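# Screw in the fourth cover screw, then rack the screwdriver

## Task

The cover has four screws. Three are already fully seated, and each of those has an orange paint mark next to its hole. Take the hex screwdriver out of the rack. Working from above and turning clockwise, drive the unmarked fourth screw until its head is as deep as the other three. The depth must come from turning; any depth gained by pressing or striking does not count. Then put the screwdriver back upright in the rack. Release it fully: no grip of any strength, and not holding up a significant share of its weight. Finally, move the hand away from it.

## Robot and tools

ROBOT. One arm carries a five-fingered right hand. Each command row covers that one arm and its hand. The joints have limited speed and acceleration, and commands are smoothed with a lag of about 0.17 s, so after a big motion the arm may not yet have arrived when a result comes back. Occasionally a loose object gets a brief external shove.

FRAMES. Scene frame: origin on the table top directly under the arm base, +z up, +y to the left when facing along +x. Results report the hand point in this frame (end_effector_position in metres, end_effector_quat_wxyz, velocities in m/s and rad/s). The printed position can be slightly off, more so at long reach. The hand point sits 0.05 m in front of the palm, where the index pad meets the thumb tip in a pinch. Its axes: +z along the straightened fingers, +y out of the palm, +x across the palm toward the little finger. Straight fingers extend 0.06-0.07 m past the point along +z. Across the palm the hand reaches 0.08 m on the little-finger side. On the thumb side it reaches 0.02 m with the thumb tucked in front of the palm, and up to 0.09 m otherwise. A wrist bracket on the little-finger side sticks out 0.03 m beyond the point along +y and 0.11 m across the palm, and it can collide with things.

ROW FORMAT. Every row holds 14 numbers, each from -1 to 1, in this order: dx, dy, dz, rx, ry, rz, little, ring, middle, index, thumb_bend, thumb_turn, force_limit, speed. The first six are an offset, not a pose. They are measured in the hand point's own axes from its pose in the most recent result that showed it. Before any such result exists, and for later calls within the same reply, they are measured from where the robot is when the action begins. All rows of one action share that same reference; rows do not accumulate. A value of 1.0 means 0.6 m or 180 degrees. rx, ry, rz form a single rotation vector. An all-zero offset is not a pause: it pulls the hand back to the reference pose. On each control step the commanded pose is clipped to within 100 mm and 16 degrees of the measured pose.

FINGERS. For little, ring, middle and index, +1 is straight and -1 is curled into the palm. For thumb_bend, +1 is straight and -1 is fully bent. For thumb_turn, +1 places the thumb beside the palm and -1 opposite the fingers. A pinch is roughly index -0.22, thumb_bend -0.75, thumb_turn -0.57. force_limit sets the fingertip force at which a closing motor halts: about 0 N at -1 rising to 10 N at +1 (15 N for the two thumb motors). It has no effect on opening. speed runs from nearly zero at -1 to full at +1, where a full stroke takes 0.6 s. For a soft grip, close at speed -0.9 or below. A motor moves only when its target changes by 0.01 or more. Once stopped it locks and holds at least 15 N. To grip harder, raise force_limit and send a target further closed than hand_measured. To loosen, send a target more open than hand_measured. With the thumb turned in front of the palm, the whole hand can wrap objects 0.035-0.08 m thick. Turn the thumb before reaching the object.

TOOLS.
- execute_actions: actions is a list holding one item or nothing. An empty list just returns the state. {"rows": [...], "steps": n} applies up to 15 rows, one per 1/30 s step, and repeats the last row until n steps are done (n up to 15, default 15). {"steps": n} without rows is a pause of up to 300 steps, counted from the previous result, so your reply time is included. The optional pictures flag (true/false) controls whether images come back.
- move: target is one 14-number row, read as above. The hand point travels in a straight line toward it over 0.5-10 s and does not slow for obstacles. speed is the path's top speed in m/s (0.002-0.5, default 0.25); turning is capped at twice that value in rad/s. The optional stop_force (9-40 N) ends the path once the wrist sensor feels that much extra push along the line to the target for two steps. The hand then backs off two steps and holds. stop_force is only reliable when moving very slowly without rotating, and it is refused during the first 0.2 s of the scene. Leave it out when moving away from something you are pressing on. The arm is stiff: aiming even slightly past a firm contact can trigger a fault. The result ends with a move: line giving the ending (done, off_target, moving, held, fault, contact) and the limits that acted (paced = pose clipped; held = some steps blocked), plus the distance from the target.
- wait: seconds from 0 to 10; sends nothing new.
- zoom_image: camera is cam_high, cam_low or cam_wrist; region [x0, y0, x1, y1] in image pixels, at most 504x504.
- show_instructions: shows the reference images.
- finished_scene: pass the current scene number.

RESULTS. The state line gives the pose and velocities. Wrist force and Wrist torque are given along the hand axes; they carry an offset of up to about 4 N and noise, and saturate near 50 N. hand_measured, hand_stopped_by and hand_load_n each list six values in motor order. hand_stopped_by reports moving, target, force, stalled or fault (a dead motor). A dropped object shows up as loads falling toward 0. "pose unreachable" and HELD mean the clearance check altered or blocked a command. "Hand target" gives the pose the controller is currently steering toward. Cameras: cam_high and cam_low at 504x504, and a fisheye cam_wrist at 616x616.

AVOID. A joint torque at its limit (wrist joints 26.3 N m, others 141 N m, including a held object's weight) or any outside force of 150 N stops the arm for 10 s. Sustained holding heats the motors: a warning appears at 70 °C and the brakes engage at 85 °C. Dropping, slipping, slamming or hard pushing lowers the result, and pushing anything off the table fails the task. Move smoothly and finish promptly.

Each tool is called after "Call:" by a JSON object that holds its "api" and its "payload", one argument or row to a line.

## Session

Call:
{"api": "execute_actions", "payload": {
  "actions": []
}}

Scene clock: 0.00 s of 13600.00 s.
end_effector_position=(+0.3290, +0.2863, +0.1252) hand_measured=(+1.000, +1.000, +1.000, +1.000, +1.000, +1.000) hand_load_n=(+0.0, +0.0, +0.0, +0.0, +0.0, +0.0) hand_stopped_by=(target, target, target, target, target, target) hand_force_limit=0.00 hand_speed=-0.80 end_effector_quat_wxyz=(-0.108, +0.679, -0.706, -0.170) end_effector_velocity=(-0.000, -0.000, -0.000) end_effector_angular_velocity=(+0.000, +0.001, -0.000)
Joint positions: [ 0.074 -1.103  1.703  1.028  1.167 -3.051]
Joint velocities: [-0.     0.001  0.001 -0.    -0.    -0.   ]
Wrist force (N, on the end effector, along its own x y z axes, offset not removed): no reading
Wrist torque (N m, same axes, about the end effector's origin, offset not removed): no reading
Hand target: +0.329, +0.286, +0.125; -0.108, +0.679, -0.706, -0.170
camera_calibration (this result's frames):
cam_wrist: T_world_to_cam=[[-0.974441, 0.186771, 0.124823, 0.262703], [0.208629, 0.546381, 0.811136, -0.324426], [0.0832953, 0.816446, -0.571382, -0.0644964], [0, 0, 0, 1]] pos_world=[0.329046, 0.180853, 0.19351]

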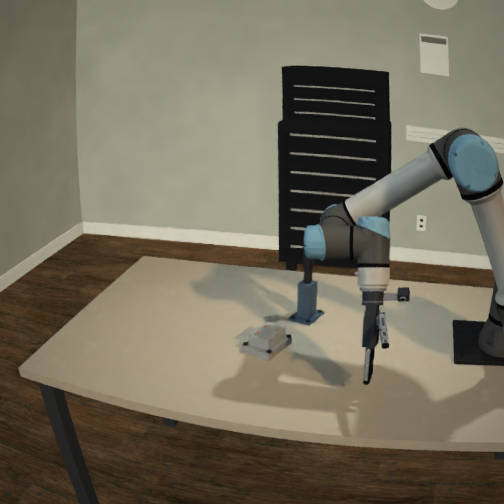

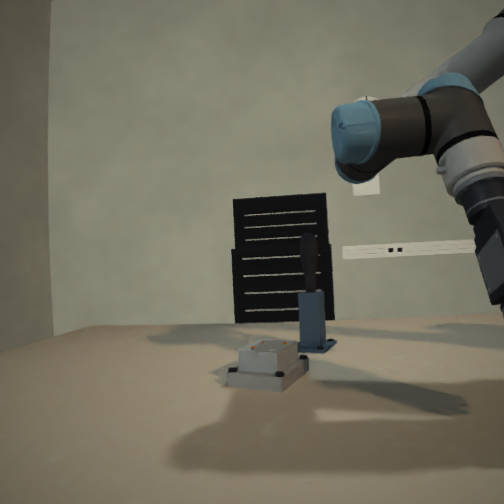

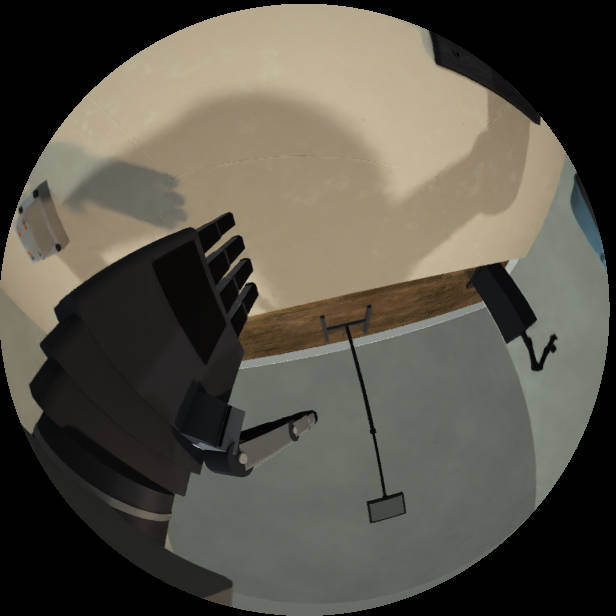

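Call:
{"api": "move", "payload": {
  "target": [0.132,-0.172,-0.48,0.347,0.493,-0.472,1,1,1,1,1,-1,1,0.3],
  "speed": 0.3
}}

Scene clock: 7.50 s of 13600.00 s.
end_effector_position=(+0.4499, +0.1001, +0.3499) hand_measured=(+1.000, +1.000, +1.000, +1.000, +1.000, -1.000) hand_load_n=(+0.0, +0.0, +0.0, +0.0, +0.0, +0.0) hand_stopped_by=(target, target, target, target, target, target) hand_force_limit=1.00 hand_speed=0.30 end_effector_quat_wxyz=(+0.000, +0.707, -0.001, +0.707) end_effector_velocity=(+0.001, -0.001, +0.001) end_effector_angular_velocity=(-0.006, -0.010, +0.014)
Joint positions: [ 0.139 -1.968  2.188 -0.22   1.701 -4.71 ]
Joint velocities: [-0.02  -0.011  0.012 -0.011 -0.034 -0.007]
Wrist force (N, on the end effector, along its own x y z axes, offset not removed): [1.0 1.4 0.5]
Wrist torque (N m, same axes, about the end effector's origin, offset not removed): [0.29 -0.26 0.11]
Hand target: +0.450, +0.100, +0.350; -0.000, +0.707, +0.000, +0.708
Off the commanded pose: 0.001 m, 0 deg.
move: done
camera_calibration (this result's frames):
cam_wrist: T_world_to_cam=[[0.0321484, -0.985399, -0.167196, 0.153909], [-0.549666, 0.122283, -0.826387, 0.526381], [0.834766, 0.118469, -0.537709, -0.0741047], [0, 0, 0, 1]] pos_world=[0.346245, 0.096074, 0.42088]

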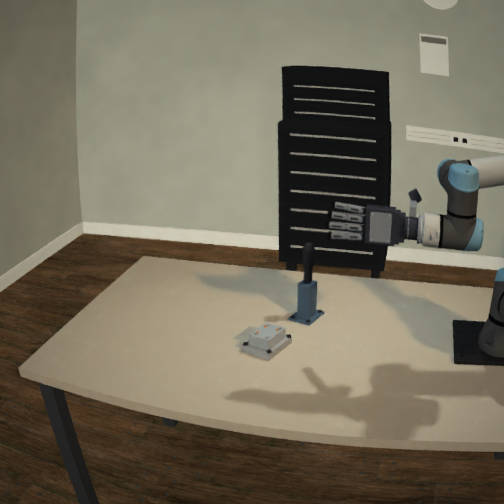

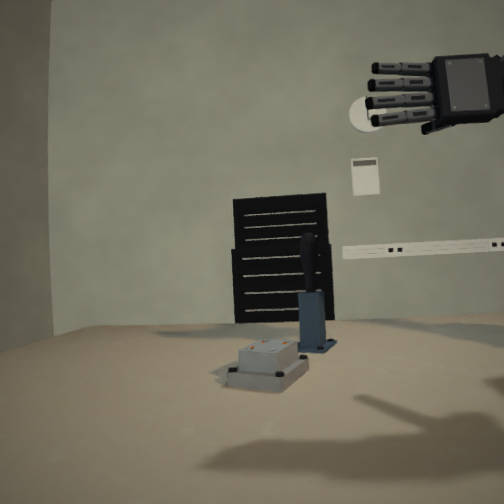

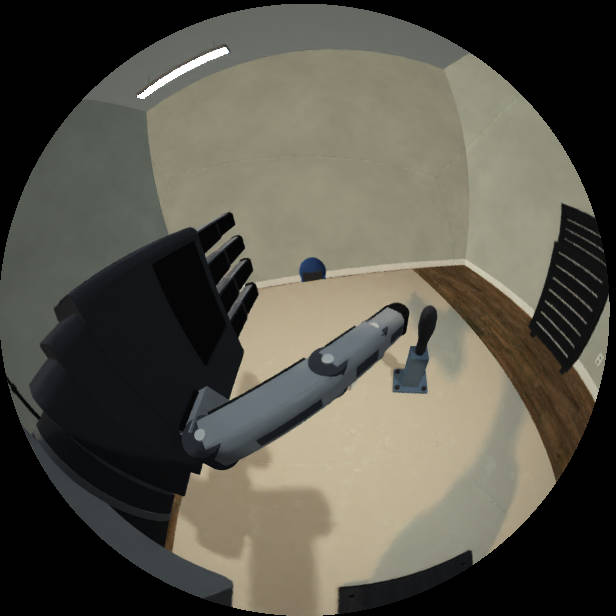

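Call:
{"api": "move", "payload": {
  "target": [-0.303,0.375,0.09,0,0,0,1,1,1,1,1,-1,1,0.3],
  "speed": 0.3
}}

Call:
{"api": "zoom_image", "payload": {
  "camera": "cam_wrist",
  "region": [220,180,420,400]
}}

Scene clock: 10.33 s of 13600.00 s.
end_effector_position=(+0.5029, -0.1250, +0.1681) hand_measured=(+1.000, +1.000, +1.000, +1.000, +1.000, -1.000) hand_load_n=(+0.0, +0.0, +0.0, +0.0, +0.0, +0.0) hand_stopped_by=(target, target, target, target, target, target) hand_force_limit=1.00 hand_speed=0.30 end_effector_quat_wxyz=(+0.001, +0.708, -0.001, +0.707) end_effector_velocity=(+0.002, -0.001, -0.002) end_effector_angular_velocity=(+0.001, -0.005, +0.008)
Joint positions: [-0.776 -1.64   2.508 -0.868  0.787 -4.711]
Joint velocities: [-0.005  0.014 -0.    -0.02  -0.012  0.006]
Wrist force (N, on the end effector, along its own x y z axes, offset not removed): [-0.6 1.1 0.4]
Wrist torque (N m, same axes, about the end effector's origin, offset not removed): [0.25 0.05 0.05]
Hand target: +0.503, -0.125, +0.168; +0.001, +0.707, -0.001, +0.707
Off the commanded pose: 0.001 m, 0 deg.
move: done
camera_calibration (this result's frames):
cam_wrist: T_world_to_cam=[[0.0312258, -0.985546, -0.166502, -0.0996783], [-0.550475, 0.122086, -0.825877, 0.433129], [0.834267, 0.117444, -0.538707, -0.189114], [0, 0, 0, 1]] pos_world=[0.399311, -0.128906, 0.239238]

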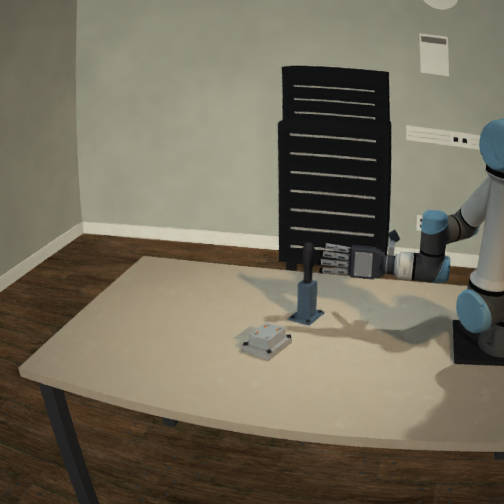

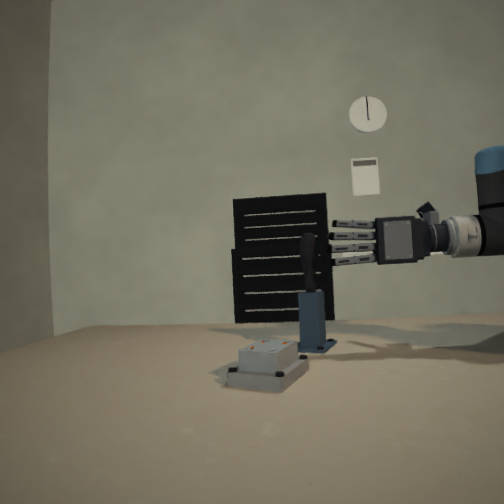

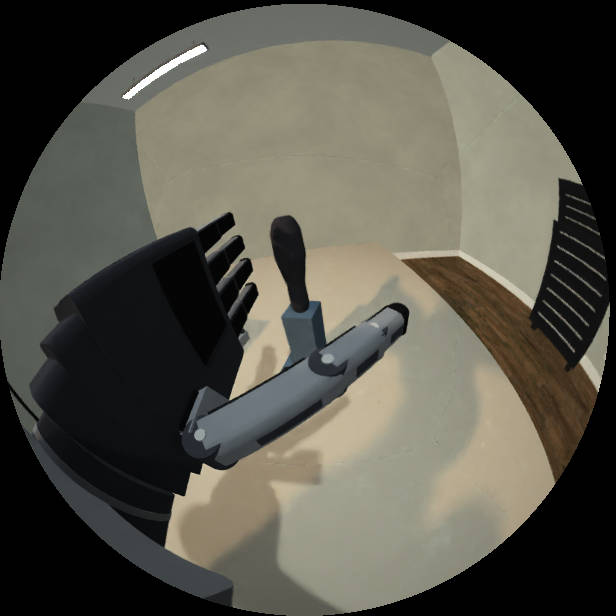

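Region (220, 180, 420, 400) of cam_wrist's 616x616 image, scaled by 2.291, with more detail than that image has; it fills the left 458 columns of this view, and the rest is white.

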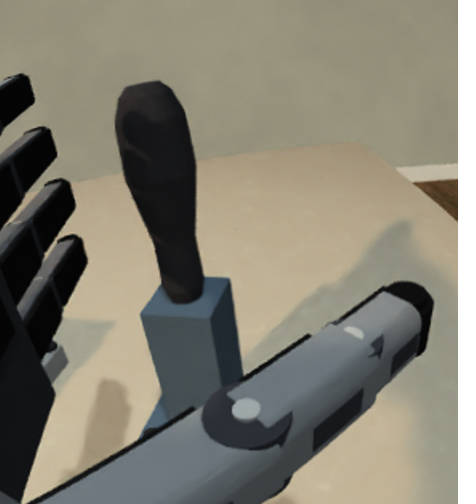

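Call:
{"api": "move", "payload": {
  "target": [0,-0.018,0.02,0,0,0,1,1,1,1,1,-1,1,0.3],
  "speed": 0.1
}}

Call:
{"api": "move", "payload": {
  "target": [0,0,0.15,0,0,0,1,1,1,1,1,-1,1,0.3],
  "speed": 0.1
}}

Scene clock: 12.60 s of 13600.00 s.
end_effector_position=(+0.5146, -0.1144, +0.1682) hand_measured=(+1.000, +1.000, +1.000, +1.000, +1.000, -1.000) hand_load_n=(+0.0, +0.0, +0.0, +0.0, +0.0, +0.0) hand_stopped_by=(target, target, target, target, target, target) hand_force_limit=1.00 hand_speed=0.30 end_effector_quat_wxyz=(+0.001, +0.707, -0.001, +0.707) end_effector_velocity=(+0.002, +0.001, -0.000) end_effector_angular_velocity=(+0.000, +0.001, -0.003)
Joint positions: [-0.708 -1.613  2.484 -0.87   0.855 -4.711]
Joint velocities: [ 0.013  0.006 -0.006  0.001  0.015 -0.   ]
Wrist force (N, on the end effector, along its own x y z axes, offset not removed): [0.7 1.0 0.3]
Wrist torque (N m, same axes, about the end effector's origin, offset not removed): [0.24 -0.07 0.11]
Hand target: +0.515, -0.114, +0.168; +0.001, +0.708, -0.001, +0.707
Off the commanded pose: 0.000 m, 0 deg.
move: done
camera_calibration (this result's frames):
cam_wrist: T_world_to_cam=[[0.0314392, -0.985544, -0.16648, -0.0897702], [-0.550362, 0.121967, -0.82597, 0.438287], [0.834334, 0.117592, -0.538571, -0.200213], [0, 0, 0, 1]] pos_world=[0.411083, -0.118386, 0.239238]

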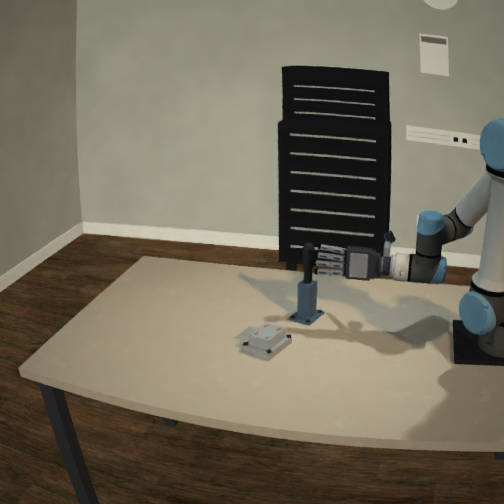

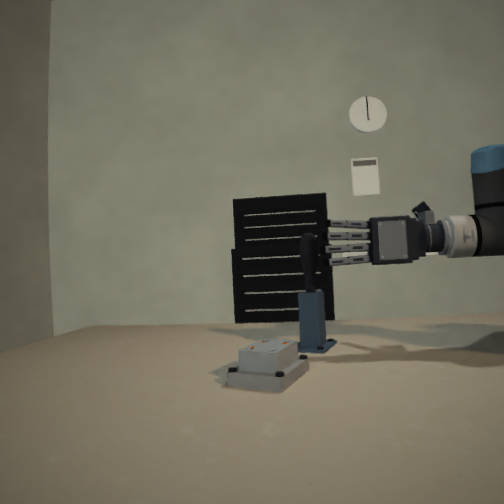

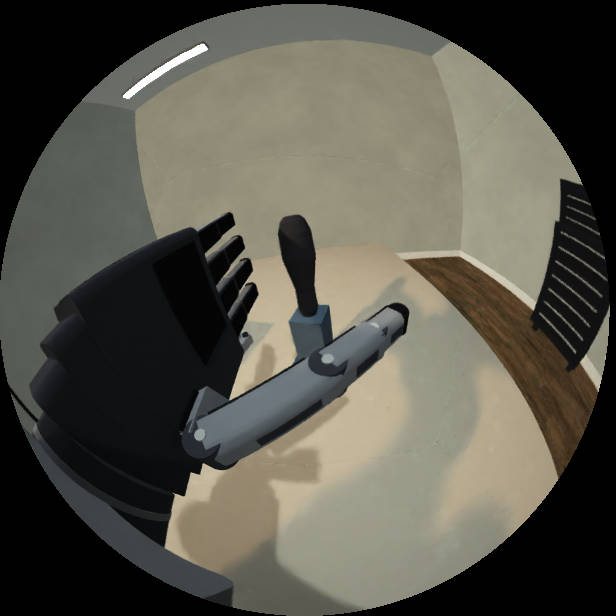

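Scene clock: 14.07 s of 13600.00 s.
end_effector_position=(+0.6043, -0.1147, +0.1681) hand_measured=(+1.000, +1.000, +1.000, +1.000, +1.000, -1.000) hand_load_n=(+0.0, +0.0, +0.0, +0.0, +0.0, +0.0) hand_stopped_by=(target, target, target, target, target, target) hand_force_limit=1.00 hand_speed=0.30 end_effector_quat_wxyz=(+0.001, +0.707, -0.001, +0.707) end_effector_velocity=(+0.003, -0.000, +0.000) end_effector_angular_velocity=(-0.002, -0.001, +0.000)
Joint positions: [-0.523 -1.398  2.246 -0.848  1.039 -4.711]
Joint velocities: [ 0.004  0.006 -0.008  0.001  0.004 -0.001]
Wrist force (N, on the end effector, along its own x y z axes, offset not removed): [-0.2 2.1 1.7]
Wrist torque (N m, same axes, about the end effector's origin, offset not removed): [0.31 -0.02 0.05]
Hand target: +0.605, -0.115, +0.168; +0.001, +0.707, -0.001, +0.707
Off the commanded pose: 0.000 m, 0 deg.
move: done
camera_calibration (this result's frames):
cam_wrist: T_world_to_cam=[[0.031545, -0.985507, -0.166679, -0.0928592], [-0.55026, 0.122092, -0.826019, 0.48754], [0.834398, 0.117773, -0.538433, -0.275092], [0, 0, 0, 1]] pos_world=[0.500739, -0.118639, 0.239121]

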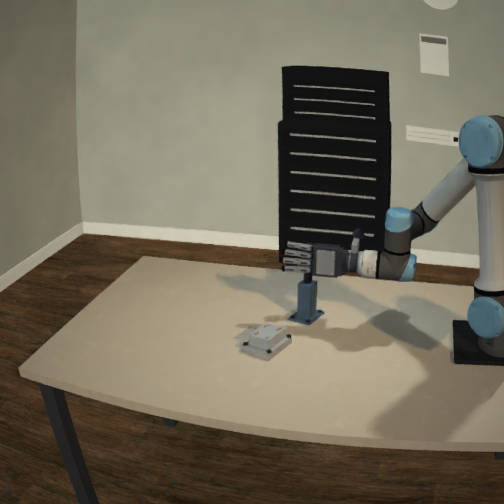

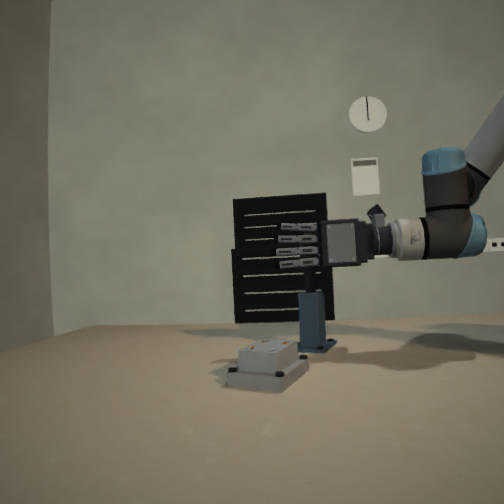

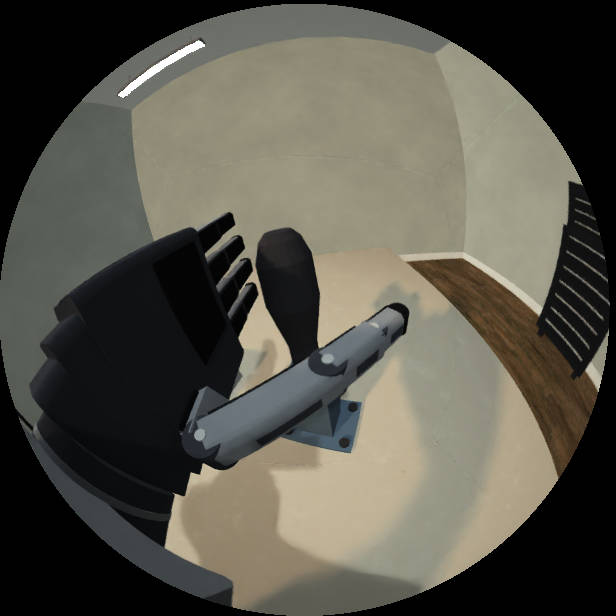

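Call:
{"api": "move", "payload": {
  "target": [0,0,0.058,0,0,0,1,1,1,1,1,-1,1,0.3],
  "speed": 0.05
}}

Scene clock: 15.93 s of 13600.00 s.
end_effector_position=(+0.6387, -0.1147, +0.1680) hand_measured=(+1.000, +1.000, +1.000, +1.000, +1.000, -1.000) hand_load_n=(+0.0, +0.0, +0.0, +0.0, +0.0, +0.0) hand_stopped_by=(target, target, target, target, target, target) hand_force_limit=1.00 hand_speed=0.30 end_effector_quat_wxyz=(+0.001, +0.707, -0.001, +0.707) end_effector_velocity=(+0.003, -0.001, +0.000) end_effector_angular_velocity=(-0.000, -0.000, -0.002)
Joint positions: [-0.475 -1.327  2.151 -0.824  1.087 -4.711]
Joint velocities: [ 0.004  0.006 -0.009  0.003  0.006  0.   ]
Wrist force (N, on the end effector, along its own x y z axes, offset not removed): [0.4 2.6 2.6]
Wrist torque (N m, same axes, about the end effector's origin, offset not removed): [0.25 -0.06 0.06]
Hand target: +0.639, -0.115, +0.168; +0.001, +0.707, -0.001, +0.707
Off the commanded pose: 0.000 m, 0 deg.
move: done
camera_calibration (this result's frames):
cam_wrist: T_world_to_cam=[[0.0315912, -0.985496, -0.166733, -0.0940571], [-0.550223, 0.122117, -0.82604, 0.506453], [0.83442, 0.117836, -0.538384, -0.303851], [0, 0, 0, 1]] pos_world=[0.535173, -0.118735, 0.239079]

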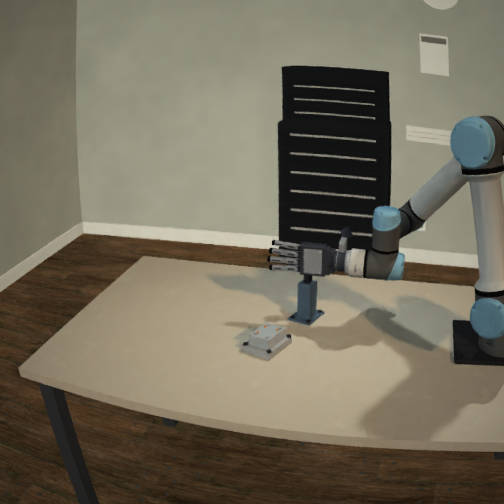

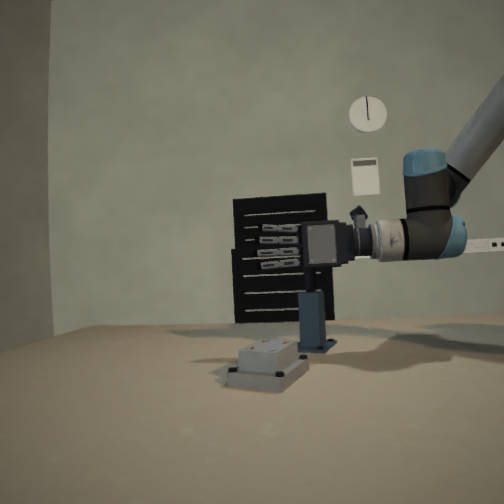

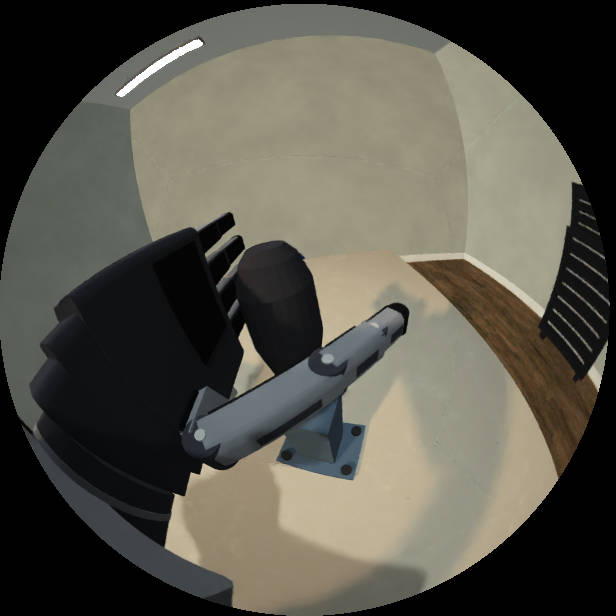

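Call:
{"api": "move", "payload": {
  "target": [0,0.031,0.004,0,0,0,1,1,1,1,1,-1,1,0.3],
  "speed": 0.04
}}

Call:
{"api": "move", "payload": {
  "target": [0,0,0,0,0,0,-1,-1,-1,-1,-1,-1,1,0],
  "speed": 0.03
}}

Call:
{"api": "move", "payload": {
  "target": [0.24,0,0,0,0,0,-1,-1,-1,-1,-1,-1,1,0],
  "speed": 0.1
}}

Scene clock: 17.77 s of 13600.00 s.
end_effector_position=(+0.6410, -0.1330, +0.1680) hand_measured=(+1.000, +1.000, +1.000, +1.000, +1.000, -1.000) hand_load_n=(+0.0, +0.0, +0.0, +0.0, +0.0, +0.0) hand_stopped_by=(target, target, target, target, target, target) hand_force_limit=1.00 hand_speed=0.30 end_effector_quat_wxyz=(+0.001, +0.707, -0.001, +0.707) end_effector_velocity=(+0.000, -0.002, -0.001) end_effector_angular_velocity=(+0.001, +0.001, +0.001)
Joint positions: [-0.515 -1.317  2.136 -0.82   1.047 -4.711]
Joint velocities: [-0.006  0.002 -0.002  0.001 -0.007 -0.   ]
Wrist force (N, on the end effector, along its own x y z axes, offset not removed): [0.1 1.9 -0.5]
Wrist torque (N m, same axes, about the end effector's origin, offset not removed): [0.42 0.05 0.09]
Hand target: +0.641, -0.133, +0.168; +0.001, +0.707, -0.001, +0.707
Off the commanded pose: 0.000 m, 0 deg.
move: done
camera_calibration (this result's frames):
cam_wrist: T_world_to_cam=[[0.0315469, -0.985496, -0.16674, -0.112105], [-0.550228, 0.122146, -0.826032, 0.509944], [0.834418, 0.117804, -0.538394, -0.303613], [0, 0, 0, 1]] pos_world=[0.537463, -0.137, 0.239075]

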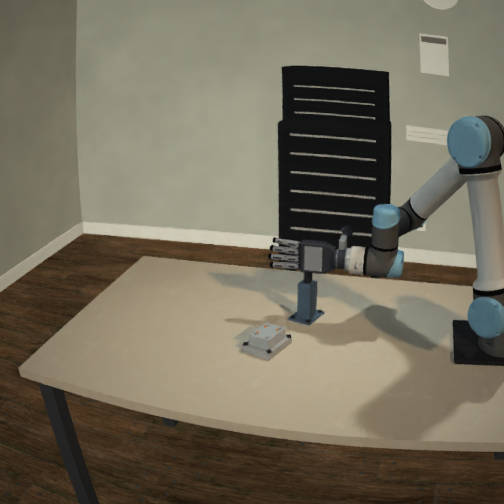

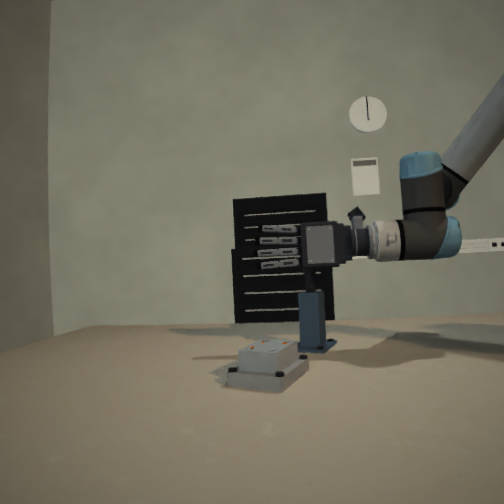

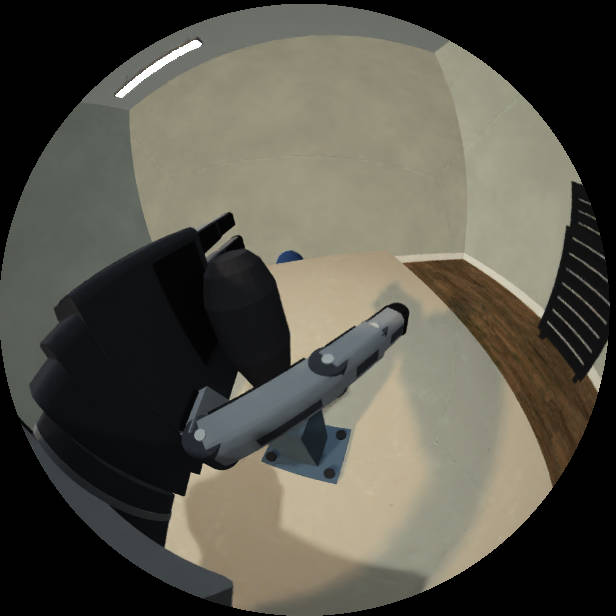

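Scene clock: 19.27 s of 13600.00 s.
end_effector_position=(+0.6411, -0.1330, +0.1681) hand_measured=(-1.000, -0.892, -0.598, -0.880, -0.038, -1.000) hand_load_n=(+0.5, +12.5, +10.5, +9.0, +15.0, +2.0) hand_stopped_by=(target, force, force, force, force, target) hand_force_limit=1.00 hand_speed=0.00 end_effector_quat_wxyz=(+0.001, +0.707, -0.001, +0.707) end_effector_velocity=(-0.000, -0.000, +0.000) end_effector_angular_velocity=(-0.000, -0.000, -0.000)
Joint positions: [-0.515 -1.317  2.136 -0.82   1.047 -4.711]
Joint velocities: [ 0.    -0.     0.    -0.     0.001  0.   ]
Wrist force (N, on the end effector, along its own x y z axes, offset not removed): [5.8 1.5 14.0]
Wrist torque (N m, same axes, about the end effector's origin, offset not removed): [0.05 -0.55 0.44]
Hand target: +0.641, -0.133, +0.168; +0.001, +0.707, -0.001, +0.707
Off the commanded pose: 0.000 m, 0 deg.
move: done
camera_calibration (this result's frames):
cam_wrist: T_world_to_cam=[[0.0315866, -0.985503, -0.166691, -0.112128], [-0.550165, 0.122093, -0.826082, 0.509969], [0.834459, 0.117801, -0.538332, -0.303644], [0, 0, 0, 1]] pos_world=[0.537487, -0.136997, 0.239124]

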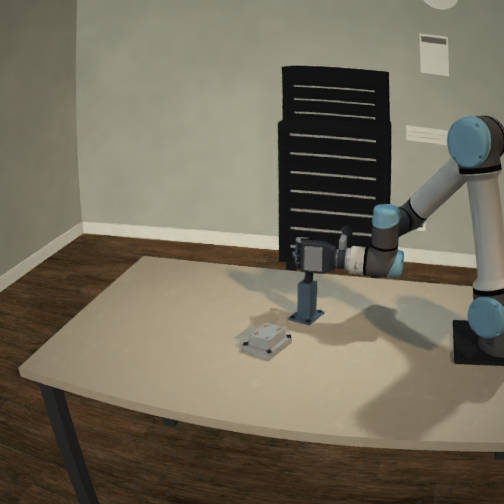

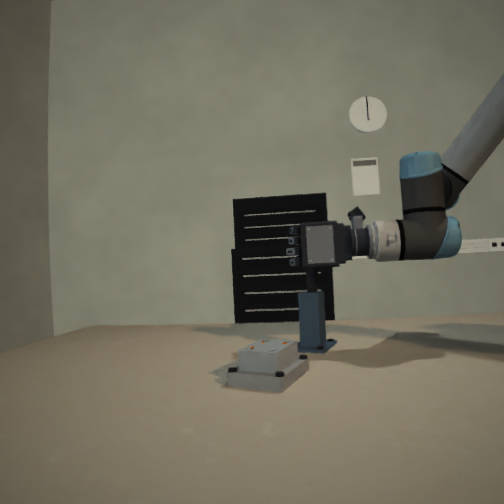

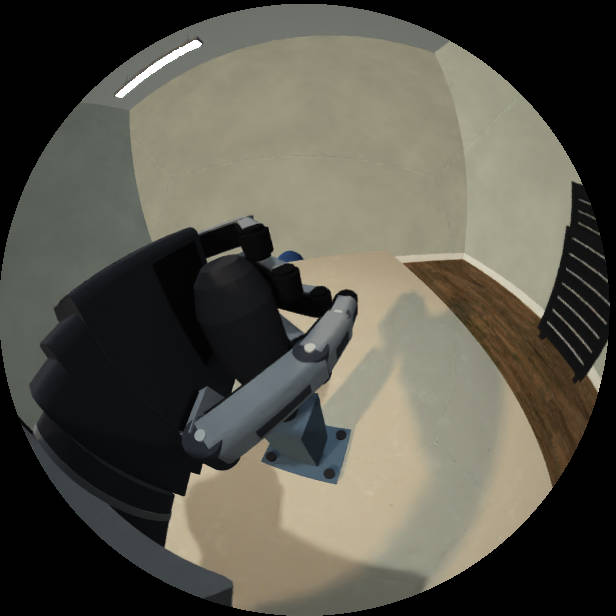

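Scene clock: 21.23 s of 13600.00 s.
end_effector_position=(+0.6412, -0.1330, +0.3117) hand_measured=(-1.000, -0.892, -0.598, -0.880, -0.038, -1.000) hand_load_n=(+0.0, +0.0, +10.5, +0.0, +15.0, +2.0) hand_stopped_by=(target, force, force, force, force, target) hand_force_limit=1.00 hand_speed=0.00 end_effector_quat_wxyz=(+0.001, +0.707, -0.001, +0.707) end_effector_velocity=(+0.000, -0.000, +0.003) end_effector_angular_velocity=(-0.000, +0.001, -0.000)
Joint positions: [-0.516 -1.536  1.946 -0.411  1.047 -4.71 ]
Joint velocities: [ 0.    -0.003 -0.006  0.01   0.    -0.001]
Wrist force (N, on the end effector, along its own x y z axes, offset not removed): [-1.7 1.6 2.3]
Wrist torque (N m, same axes, about the end effector's origin, offset not removed): [0.13 0.20 -0.05]
Hand target: +0.641, -0.133, +0.312; +0.001, +0.707, -0.001, +0.707
Off the commanded pose: 0.000 m, 0 deg.
move: done
camera_calibration (this result's frames):
cam_wrist: T_world_to_cam=[[0.0316141, -0.985503, -0.166689, -0.0881567], [-0.550038, 0.122094, -0.826167, 0.628657], [0.834541, 0.117804, -0.538204, -0.226517], [0, 0, 0, 1]] pos_world=[0.537609, -0.136949, 0.382768]

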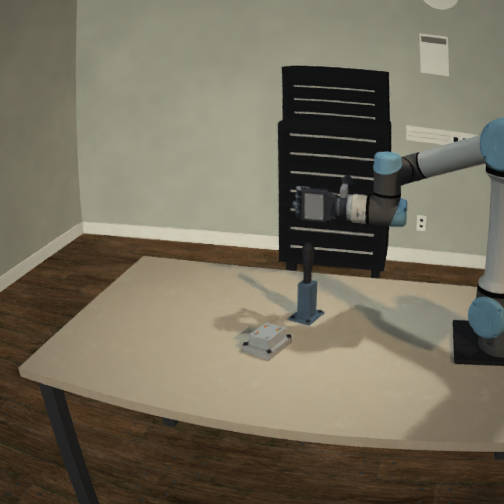

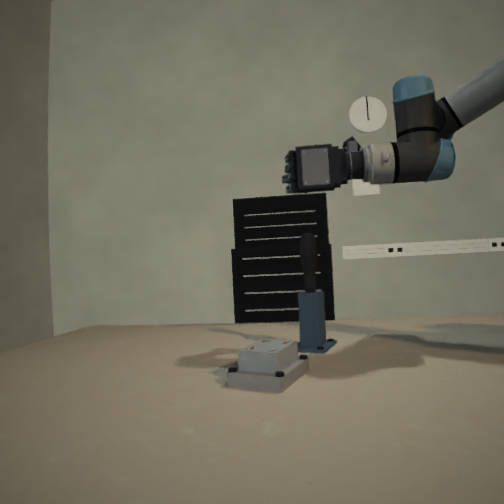

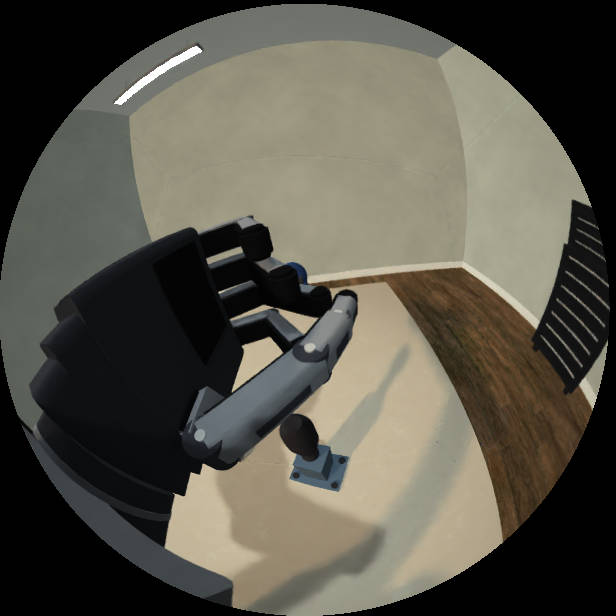

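Call:
{"api": "move", "payload": {
  "target": [0,-0.03,0.008,0,0,0,1,1,1,1,1,-1,1,0.5],
  "speed": 0.05
}}

Call:
{"api": "move", "payload": {
  "target": [-0.25,0,0,0,0,0,1,1,1,1,1,-1,1,0.5],
  "speed": 0.08,
  "stop_force": 10
}}

Call:
{"api": "move", "payload": {
  "target": [0,0.033,0,0,0,0,1,1,1,1,1,-1,1,0.5],
  "speed": 0.04
}}

Call:
{"api": "move", "payload": {
  "target": [0,0,0,0,0,0,-1,-1,-1,-1,-1,-1,1,0],
  "speed": 0.03
}}

Scene clock: 24.33 s of 13600.00 s.
end_effector_position=(+0.6460, -0.1150, +0.3117) hand_measured=(+1.000, +1.000, +1.000, +1.000, +1.000, -1.000) hand_load_n=(+0.0, +0.0, +0.0, +0.0, +0.0, +0.0) hand_stopped_by=(target, target, target, target, target, target) hand_force_limit=1.00 hand_speed=0.50 end_effector_quat_wxyz=(+0.001, +0.707, -0.001, +0.707) end_effector_velocity=(+0.000, +0.001, +0.000) end_effector_angular_velocity=(+0.000, -0.000, +0.001)
Joint positions: [-0.468 -1.531  1.941 -0.41   1.095 -4.71 ]
Joint velocities: [ 0.002 -0.     0.    -0.001  0.     0.   ]
Wrist force (N, on the end effector, along its own x y z axes, offset not removed): [-0.1 2.5 1.3]
Wrist torque (N m, same axes, about the end effector's origin, offset not removed): [0.44 0.02 0.11]
Hand target: +0.646, -0.115, +0.312; +0.001, +0.707, -0.001, +0.707
Off the commanded pose: 0.000 m, 0 deg.
move: done
camera_calibration (this result's frames):
cam_wrist: T_world_to_cam=[[0.0316293, -0.985499, -0.166706, -0.0706374], [-0.550022, 0.122102, -0.826176, 0.629125], [0.834551, 0.117823, -0.538184, -0.232684], [0, 0, 0, 1]] pos_world=[0.542453, -0.119015, 0.382766]

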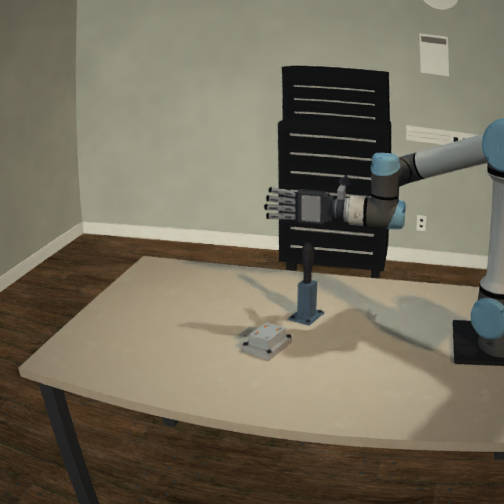

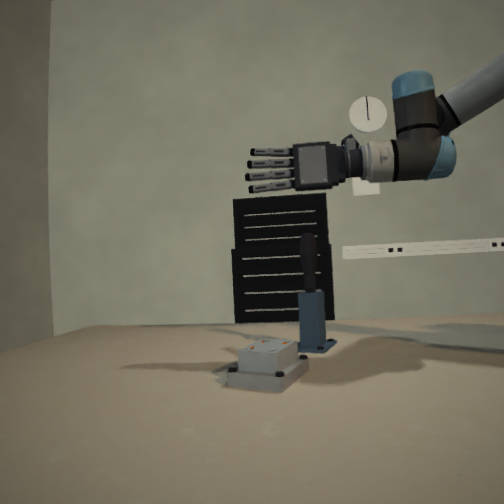

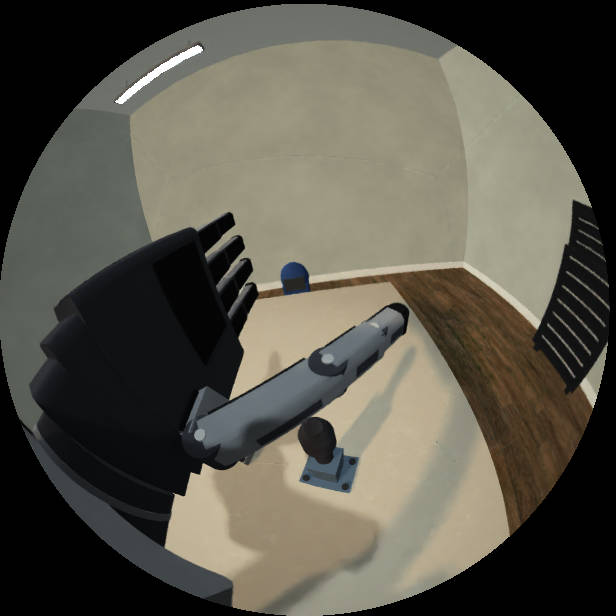

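Scene clock: 26.73 s of 13600.00 s.
end_effector_position=(+0.6459, -0.1151, +0.1620) hand_measured=(+1.000, +1.000, +1.000, +1.000, +1.000, -1.000) hand_load_n=(+0.0, +0.0, +0.0, +0.0, +0.0, +0.0) hand_stopped_by=(target, target, target, target, target, target) hand_force_limit=1.00 hand_speed=0.50 end_effector_quat_wxyz=(+0.001, +0.707, -0.001, +0.707) end_effector_velocity=(+0.000, -0.001, -0.002) end_effector_angular_velocity=(+0.001, -0.001, -0.002)
Joint positions: [-0.467 -1.3    2.136 -0.836  1.095 -4.711]
Joint velocities: [-0.     0.006  0.002 -0.009  0.002  0.001]
Wrist force (N, on the end effector, along its own x y z axes, offset not removed): [0.4 1.7 2.5]
Wrist torque (N m, same axes, about the end effector's origin, offset not removed): [0.18 -0.09 0.10]
Hand target: +0.646, -0.115, +0.162; +0.001, +0.707, -0.001, +0.707
Off the commanded pose: 0.000 m, 0 deg.
move: done
camera_calibration (this result's frames):
cam_wrist: T_world_to_cam=[[0.0316123, -0.985507, -0.166661, -0.0956187], [-0.550112, 0.122061, -0.826122, 0.505402], [0.834493, 0.117798, -0.53828, -0.313078], [0, 0, 0, 1]] pos_world=[0.542312, -0.119043, 0.233064]

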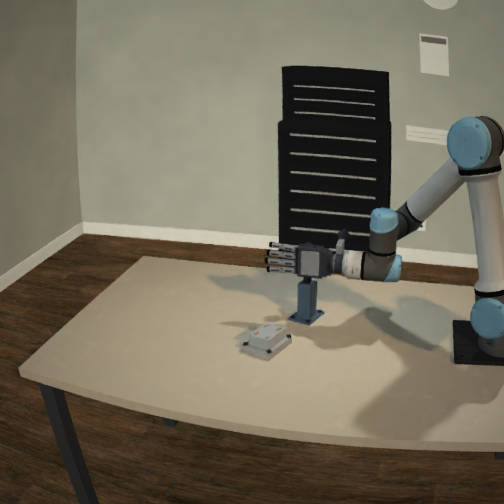

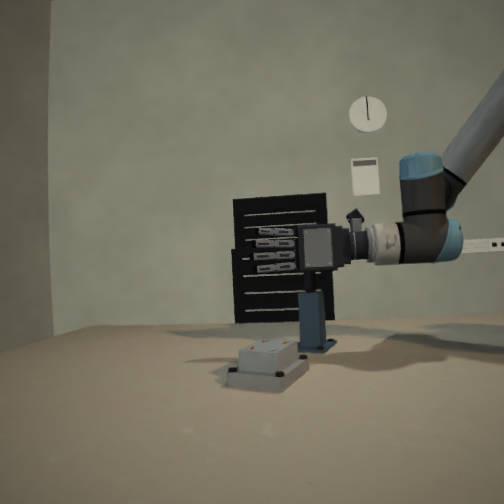

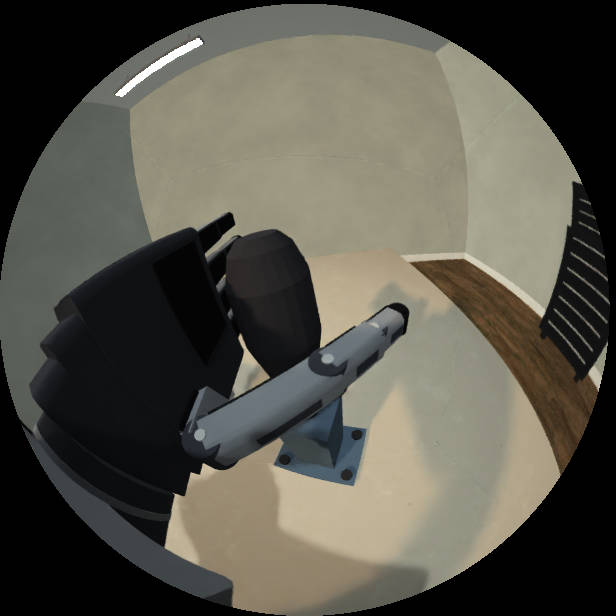

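Scene clock: 27.63 s of 13600.00 s.
end_effector_position=(+0.6458, -0.1345, +0.1620) hand_measured=(+1.000, +1.000, +1.000, +1.000, +1.000, -1.000) hand_load_n=(+0.0, +0.0, +0.0, +0.0, +0.0, +0.0) hand_stopped_by=(target, target, target, target, target, target) hand_force_limit=1.00 hand_speed=0.50 end_effector_quat_wxyz=(+0.001, +0.707, -0.001, +0.707) end_effector_velocity=(+0.000, -0.002, -0.000) end_effector_angular_velocity=(+0.001, +0.001, +0.002)
Joint positions: [-0.512 -1.294  2.128 -0.833  1.05  -4.71 ]
Joint velocities: [-0.006  0.001 -0.002  0.002 -0.008  0.   ]
Wrist force (N, on the end effector, along its own x y z axes, offset not removed): [0.7 1.2 1.1]
Wrist torque (N m, same axes, about the end effector's origin, offset not removed): [0.20 -0.13 0.14]
Hand target: +0.646, -0.135, +0.162; +0.001, +0.707, -0.001, +0.707
Off the commanded pose: 0.000 m, 0 deg.
move: done
camera_calibration (this result's frames):
cam_wrist: T_world_to_cam=[[0.0315596, -0.985502, -0.166702, -0.114755], [-0.550122, 0.122123, -0.826107, 0.507742], [0.834488, 0.117778, -0.538292, -0.310723], [0, 0, 0, 1]] pos_world=[0.542236, -0.138502, 0.23306]

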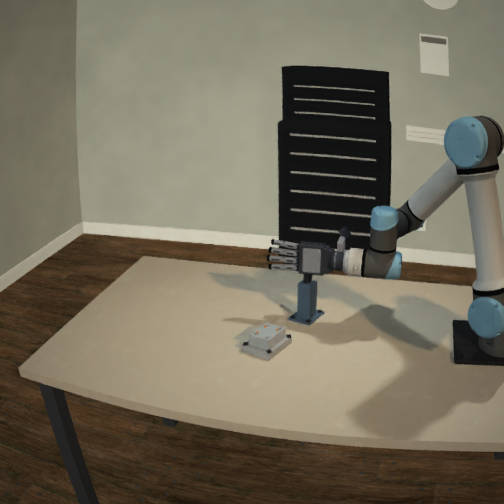

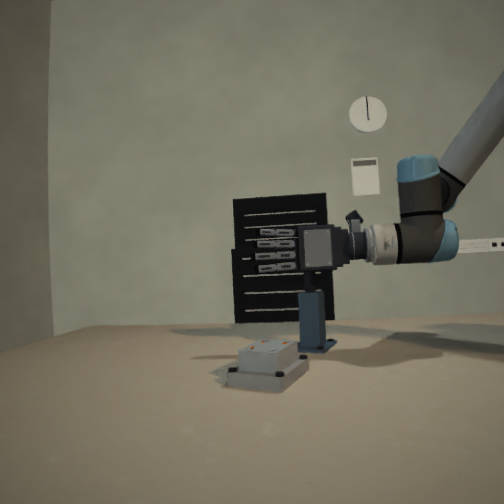

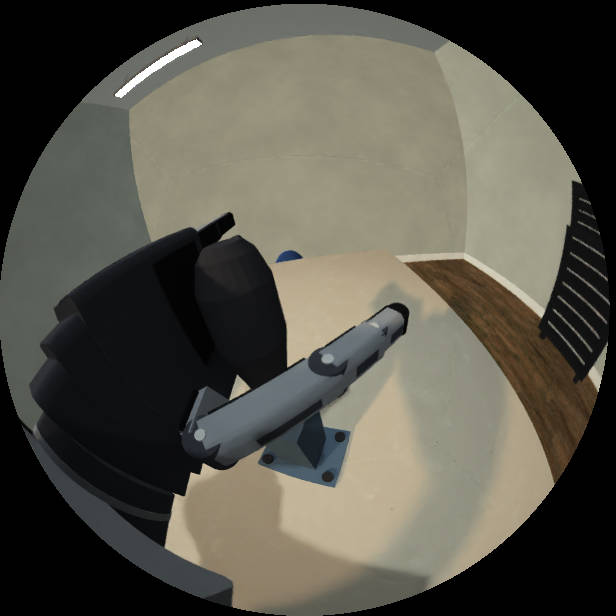

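Scene clock: 29.10 s of 13600.00 s.
end_effector_position=(+0.6458, -0.1345, +0.1621) hand_measured=(-0.998, -0.910, -0.598, -0.948, -0.038, -1.000) hand_load_n=(+5.0, +8.0, +10.5, +12.0, +15.0, +2.0) hand_stopped_by=(target, force, force, force, force, target) hand_force_limit=1.00 hand_speed=0.00 end_effector_quat_wxyz=(+0.001, +0.707, -0.001, +0.707) end_effector_velocity=(-0.000, -0.000, -0.000) end_effector_angular_velocity=(+0.000, +0.000, -0.001)
Joint positions: [-0.512 -1.294  2.128 -0.833  1.05  -4.71 ]
Joint velocities: [-0.     0.     0.001 -0.001  0.001  0.   ]
Wrist force (N, on the end effector, along its own x y z axes, offset not removed): [8.6 2.1 7.5]
Wrist torque (N m, same axes, about the end effector's origin, offset not removed): [0.39 -0.49 0.44]
Hand target: +0.646, -0.135, +0.162; +0.001, +0.707, -0.001, +0.707
Off the commanded pose: 0.000 m, 0 deg.
move: done
camera_calibration (this result's frames):
cam_wrist: T_world_to_cam=[[0.0315865, -0.985506, -0.166676, -0.114769], [-0.550087, 0.122091, -0.826134, 0.507757], [0.83451, 0.117781, -0.538258, -0.310742], [0, 0, 0, 1]] pos_world=[0.542253, -0.138499, 0.233087]

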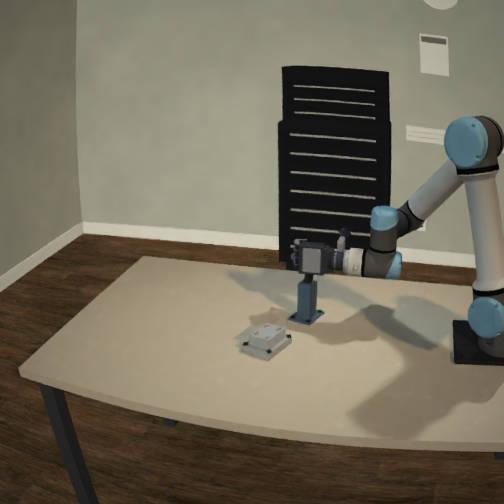

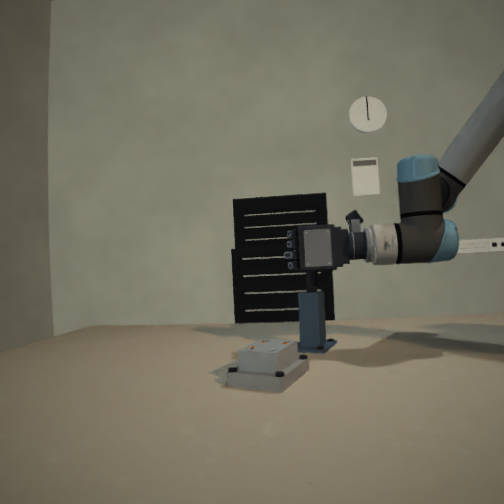

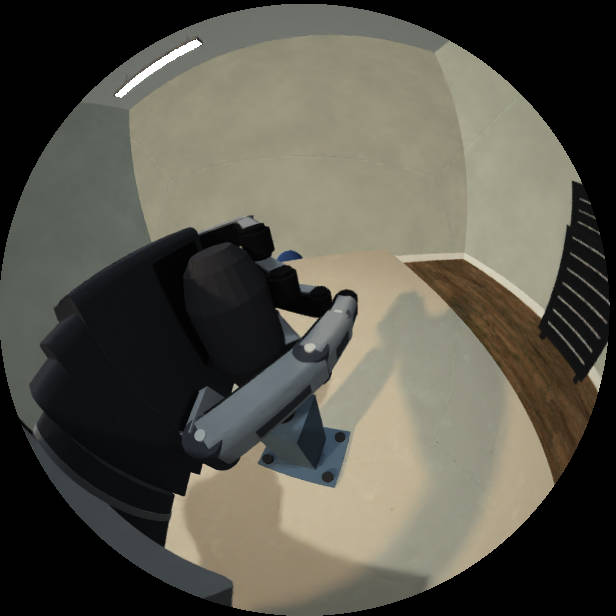

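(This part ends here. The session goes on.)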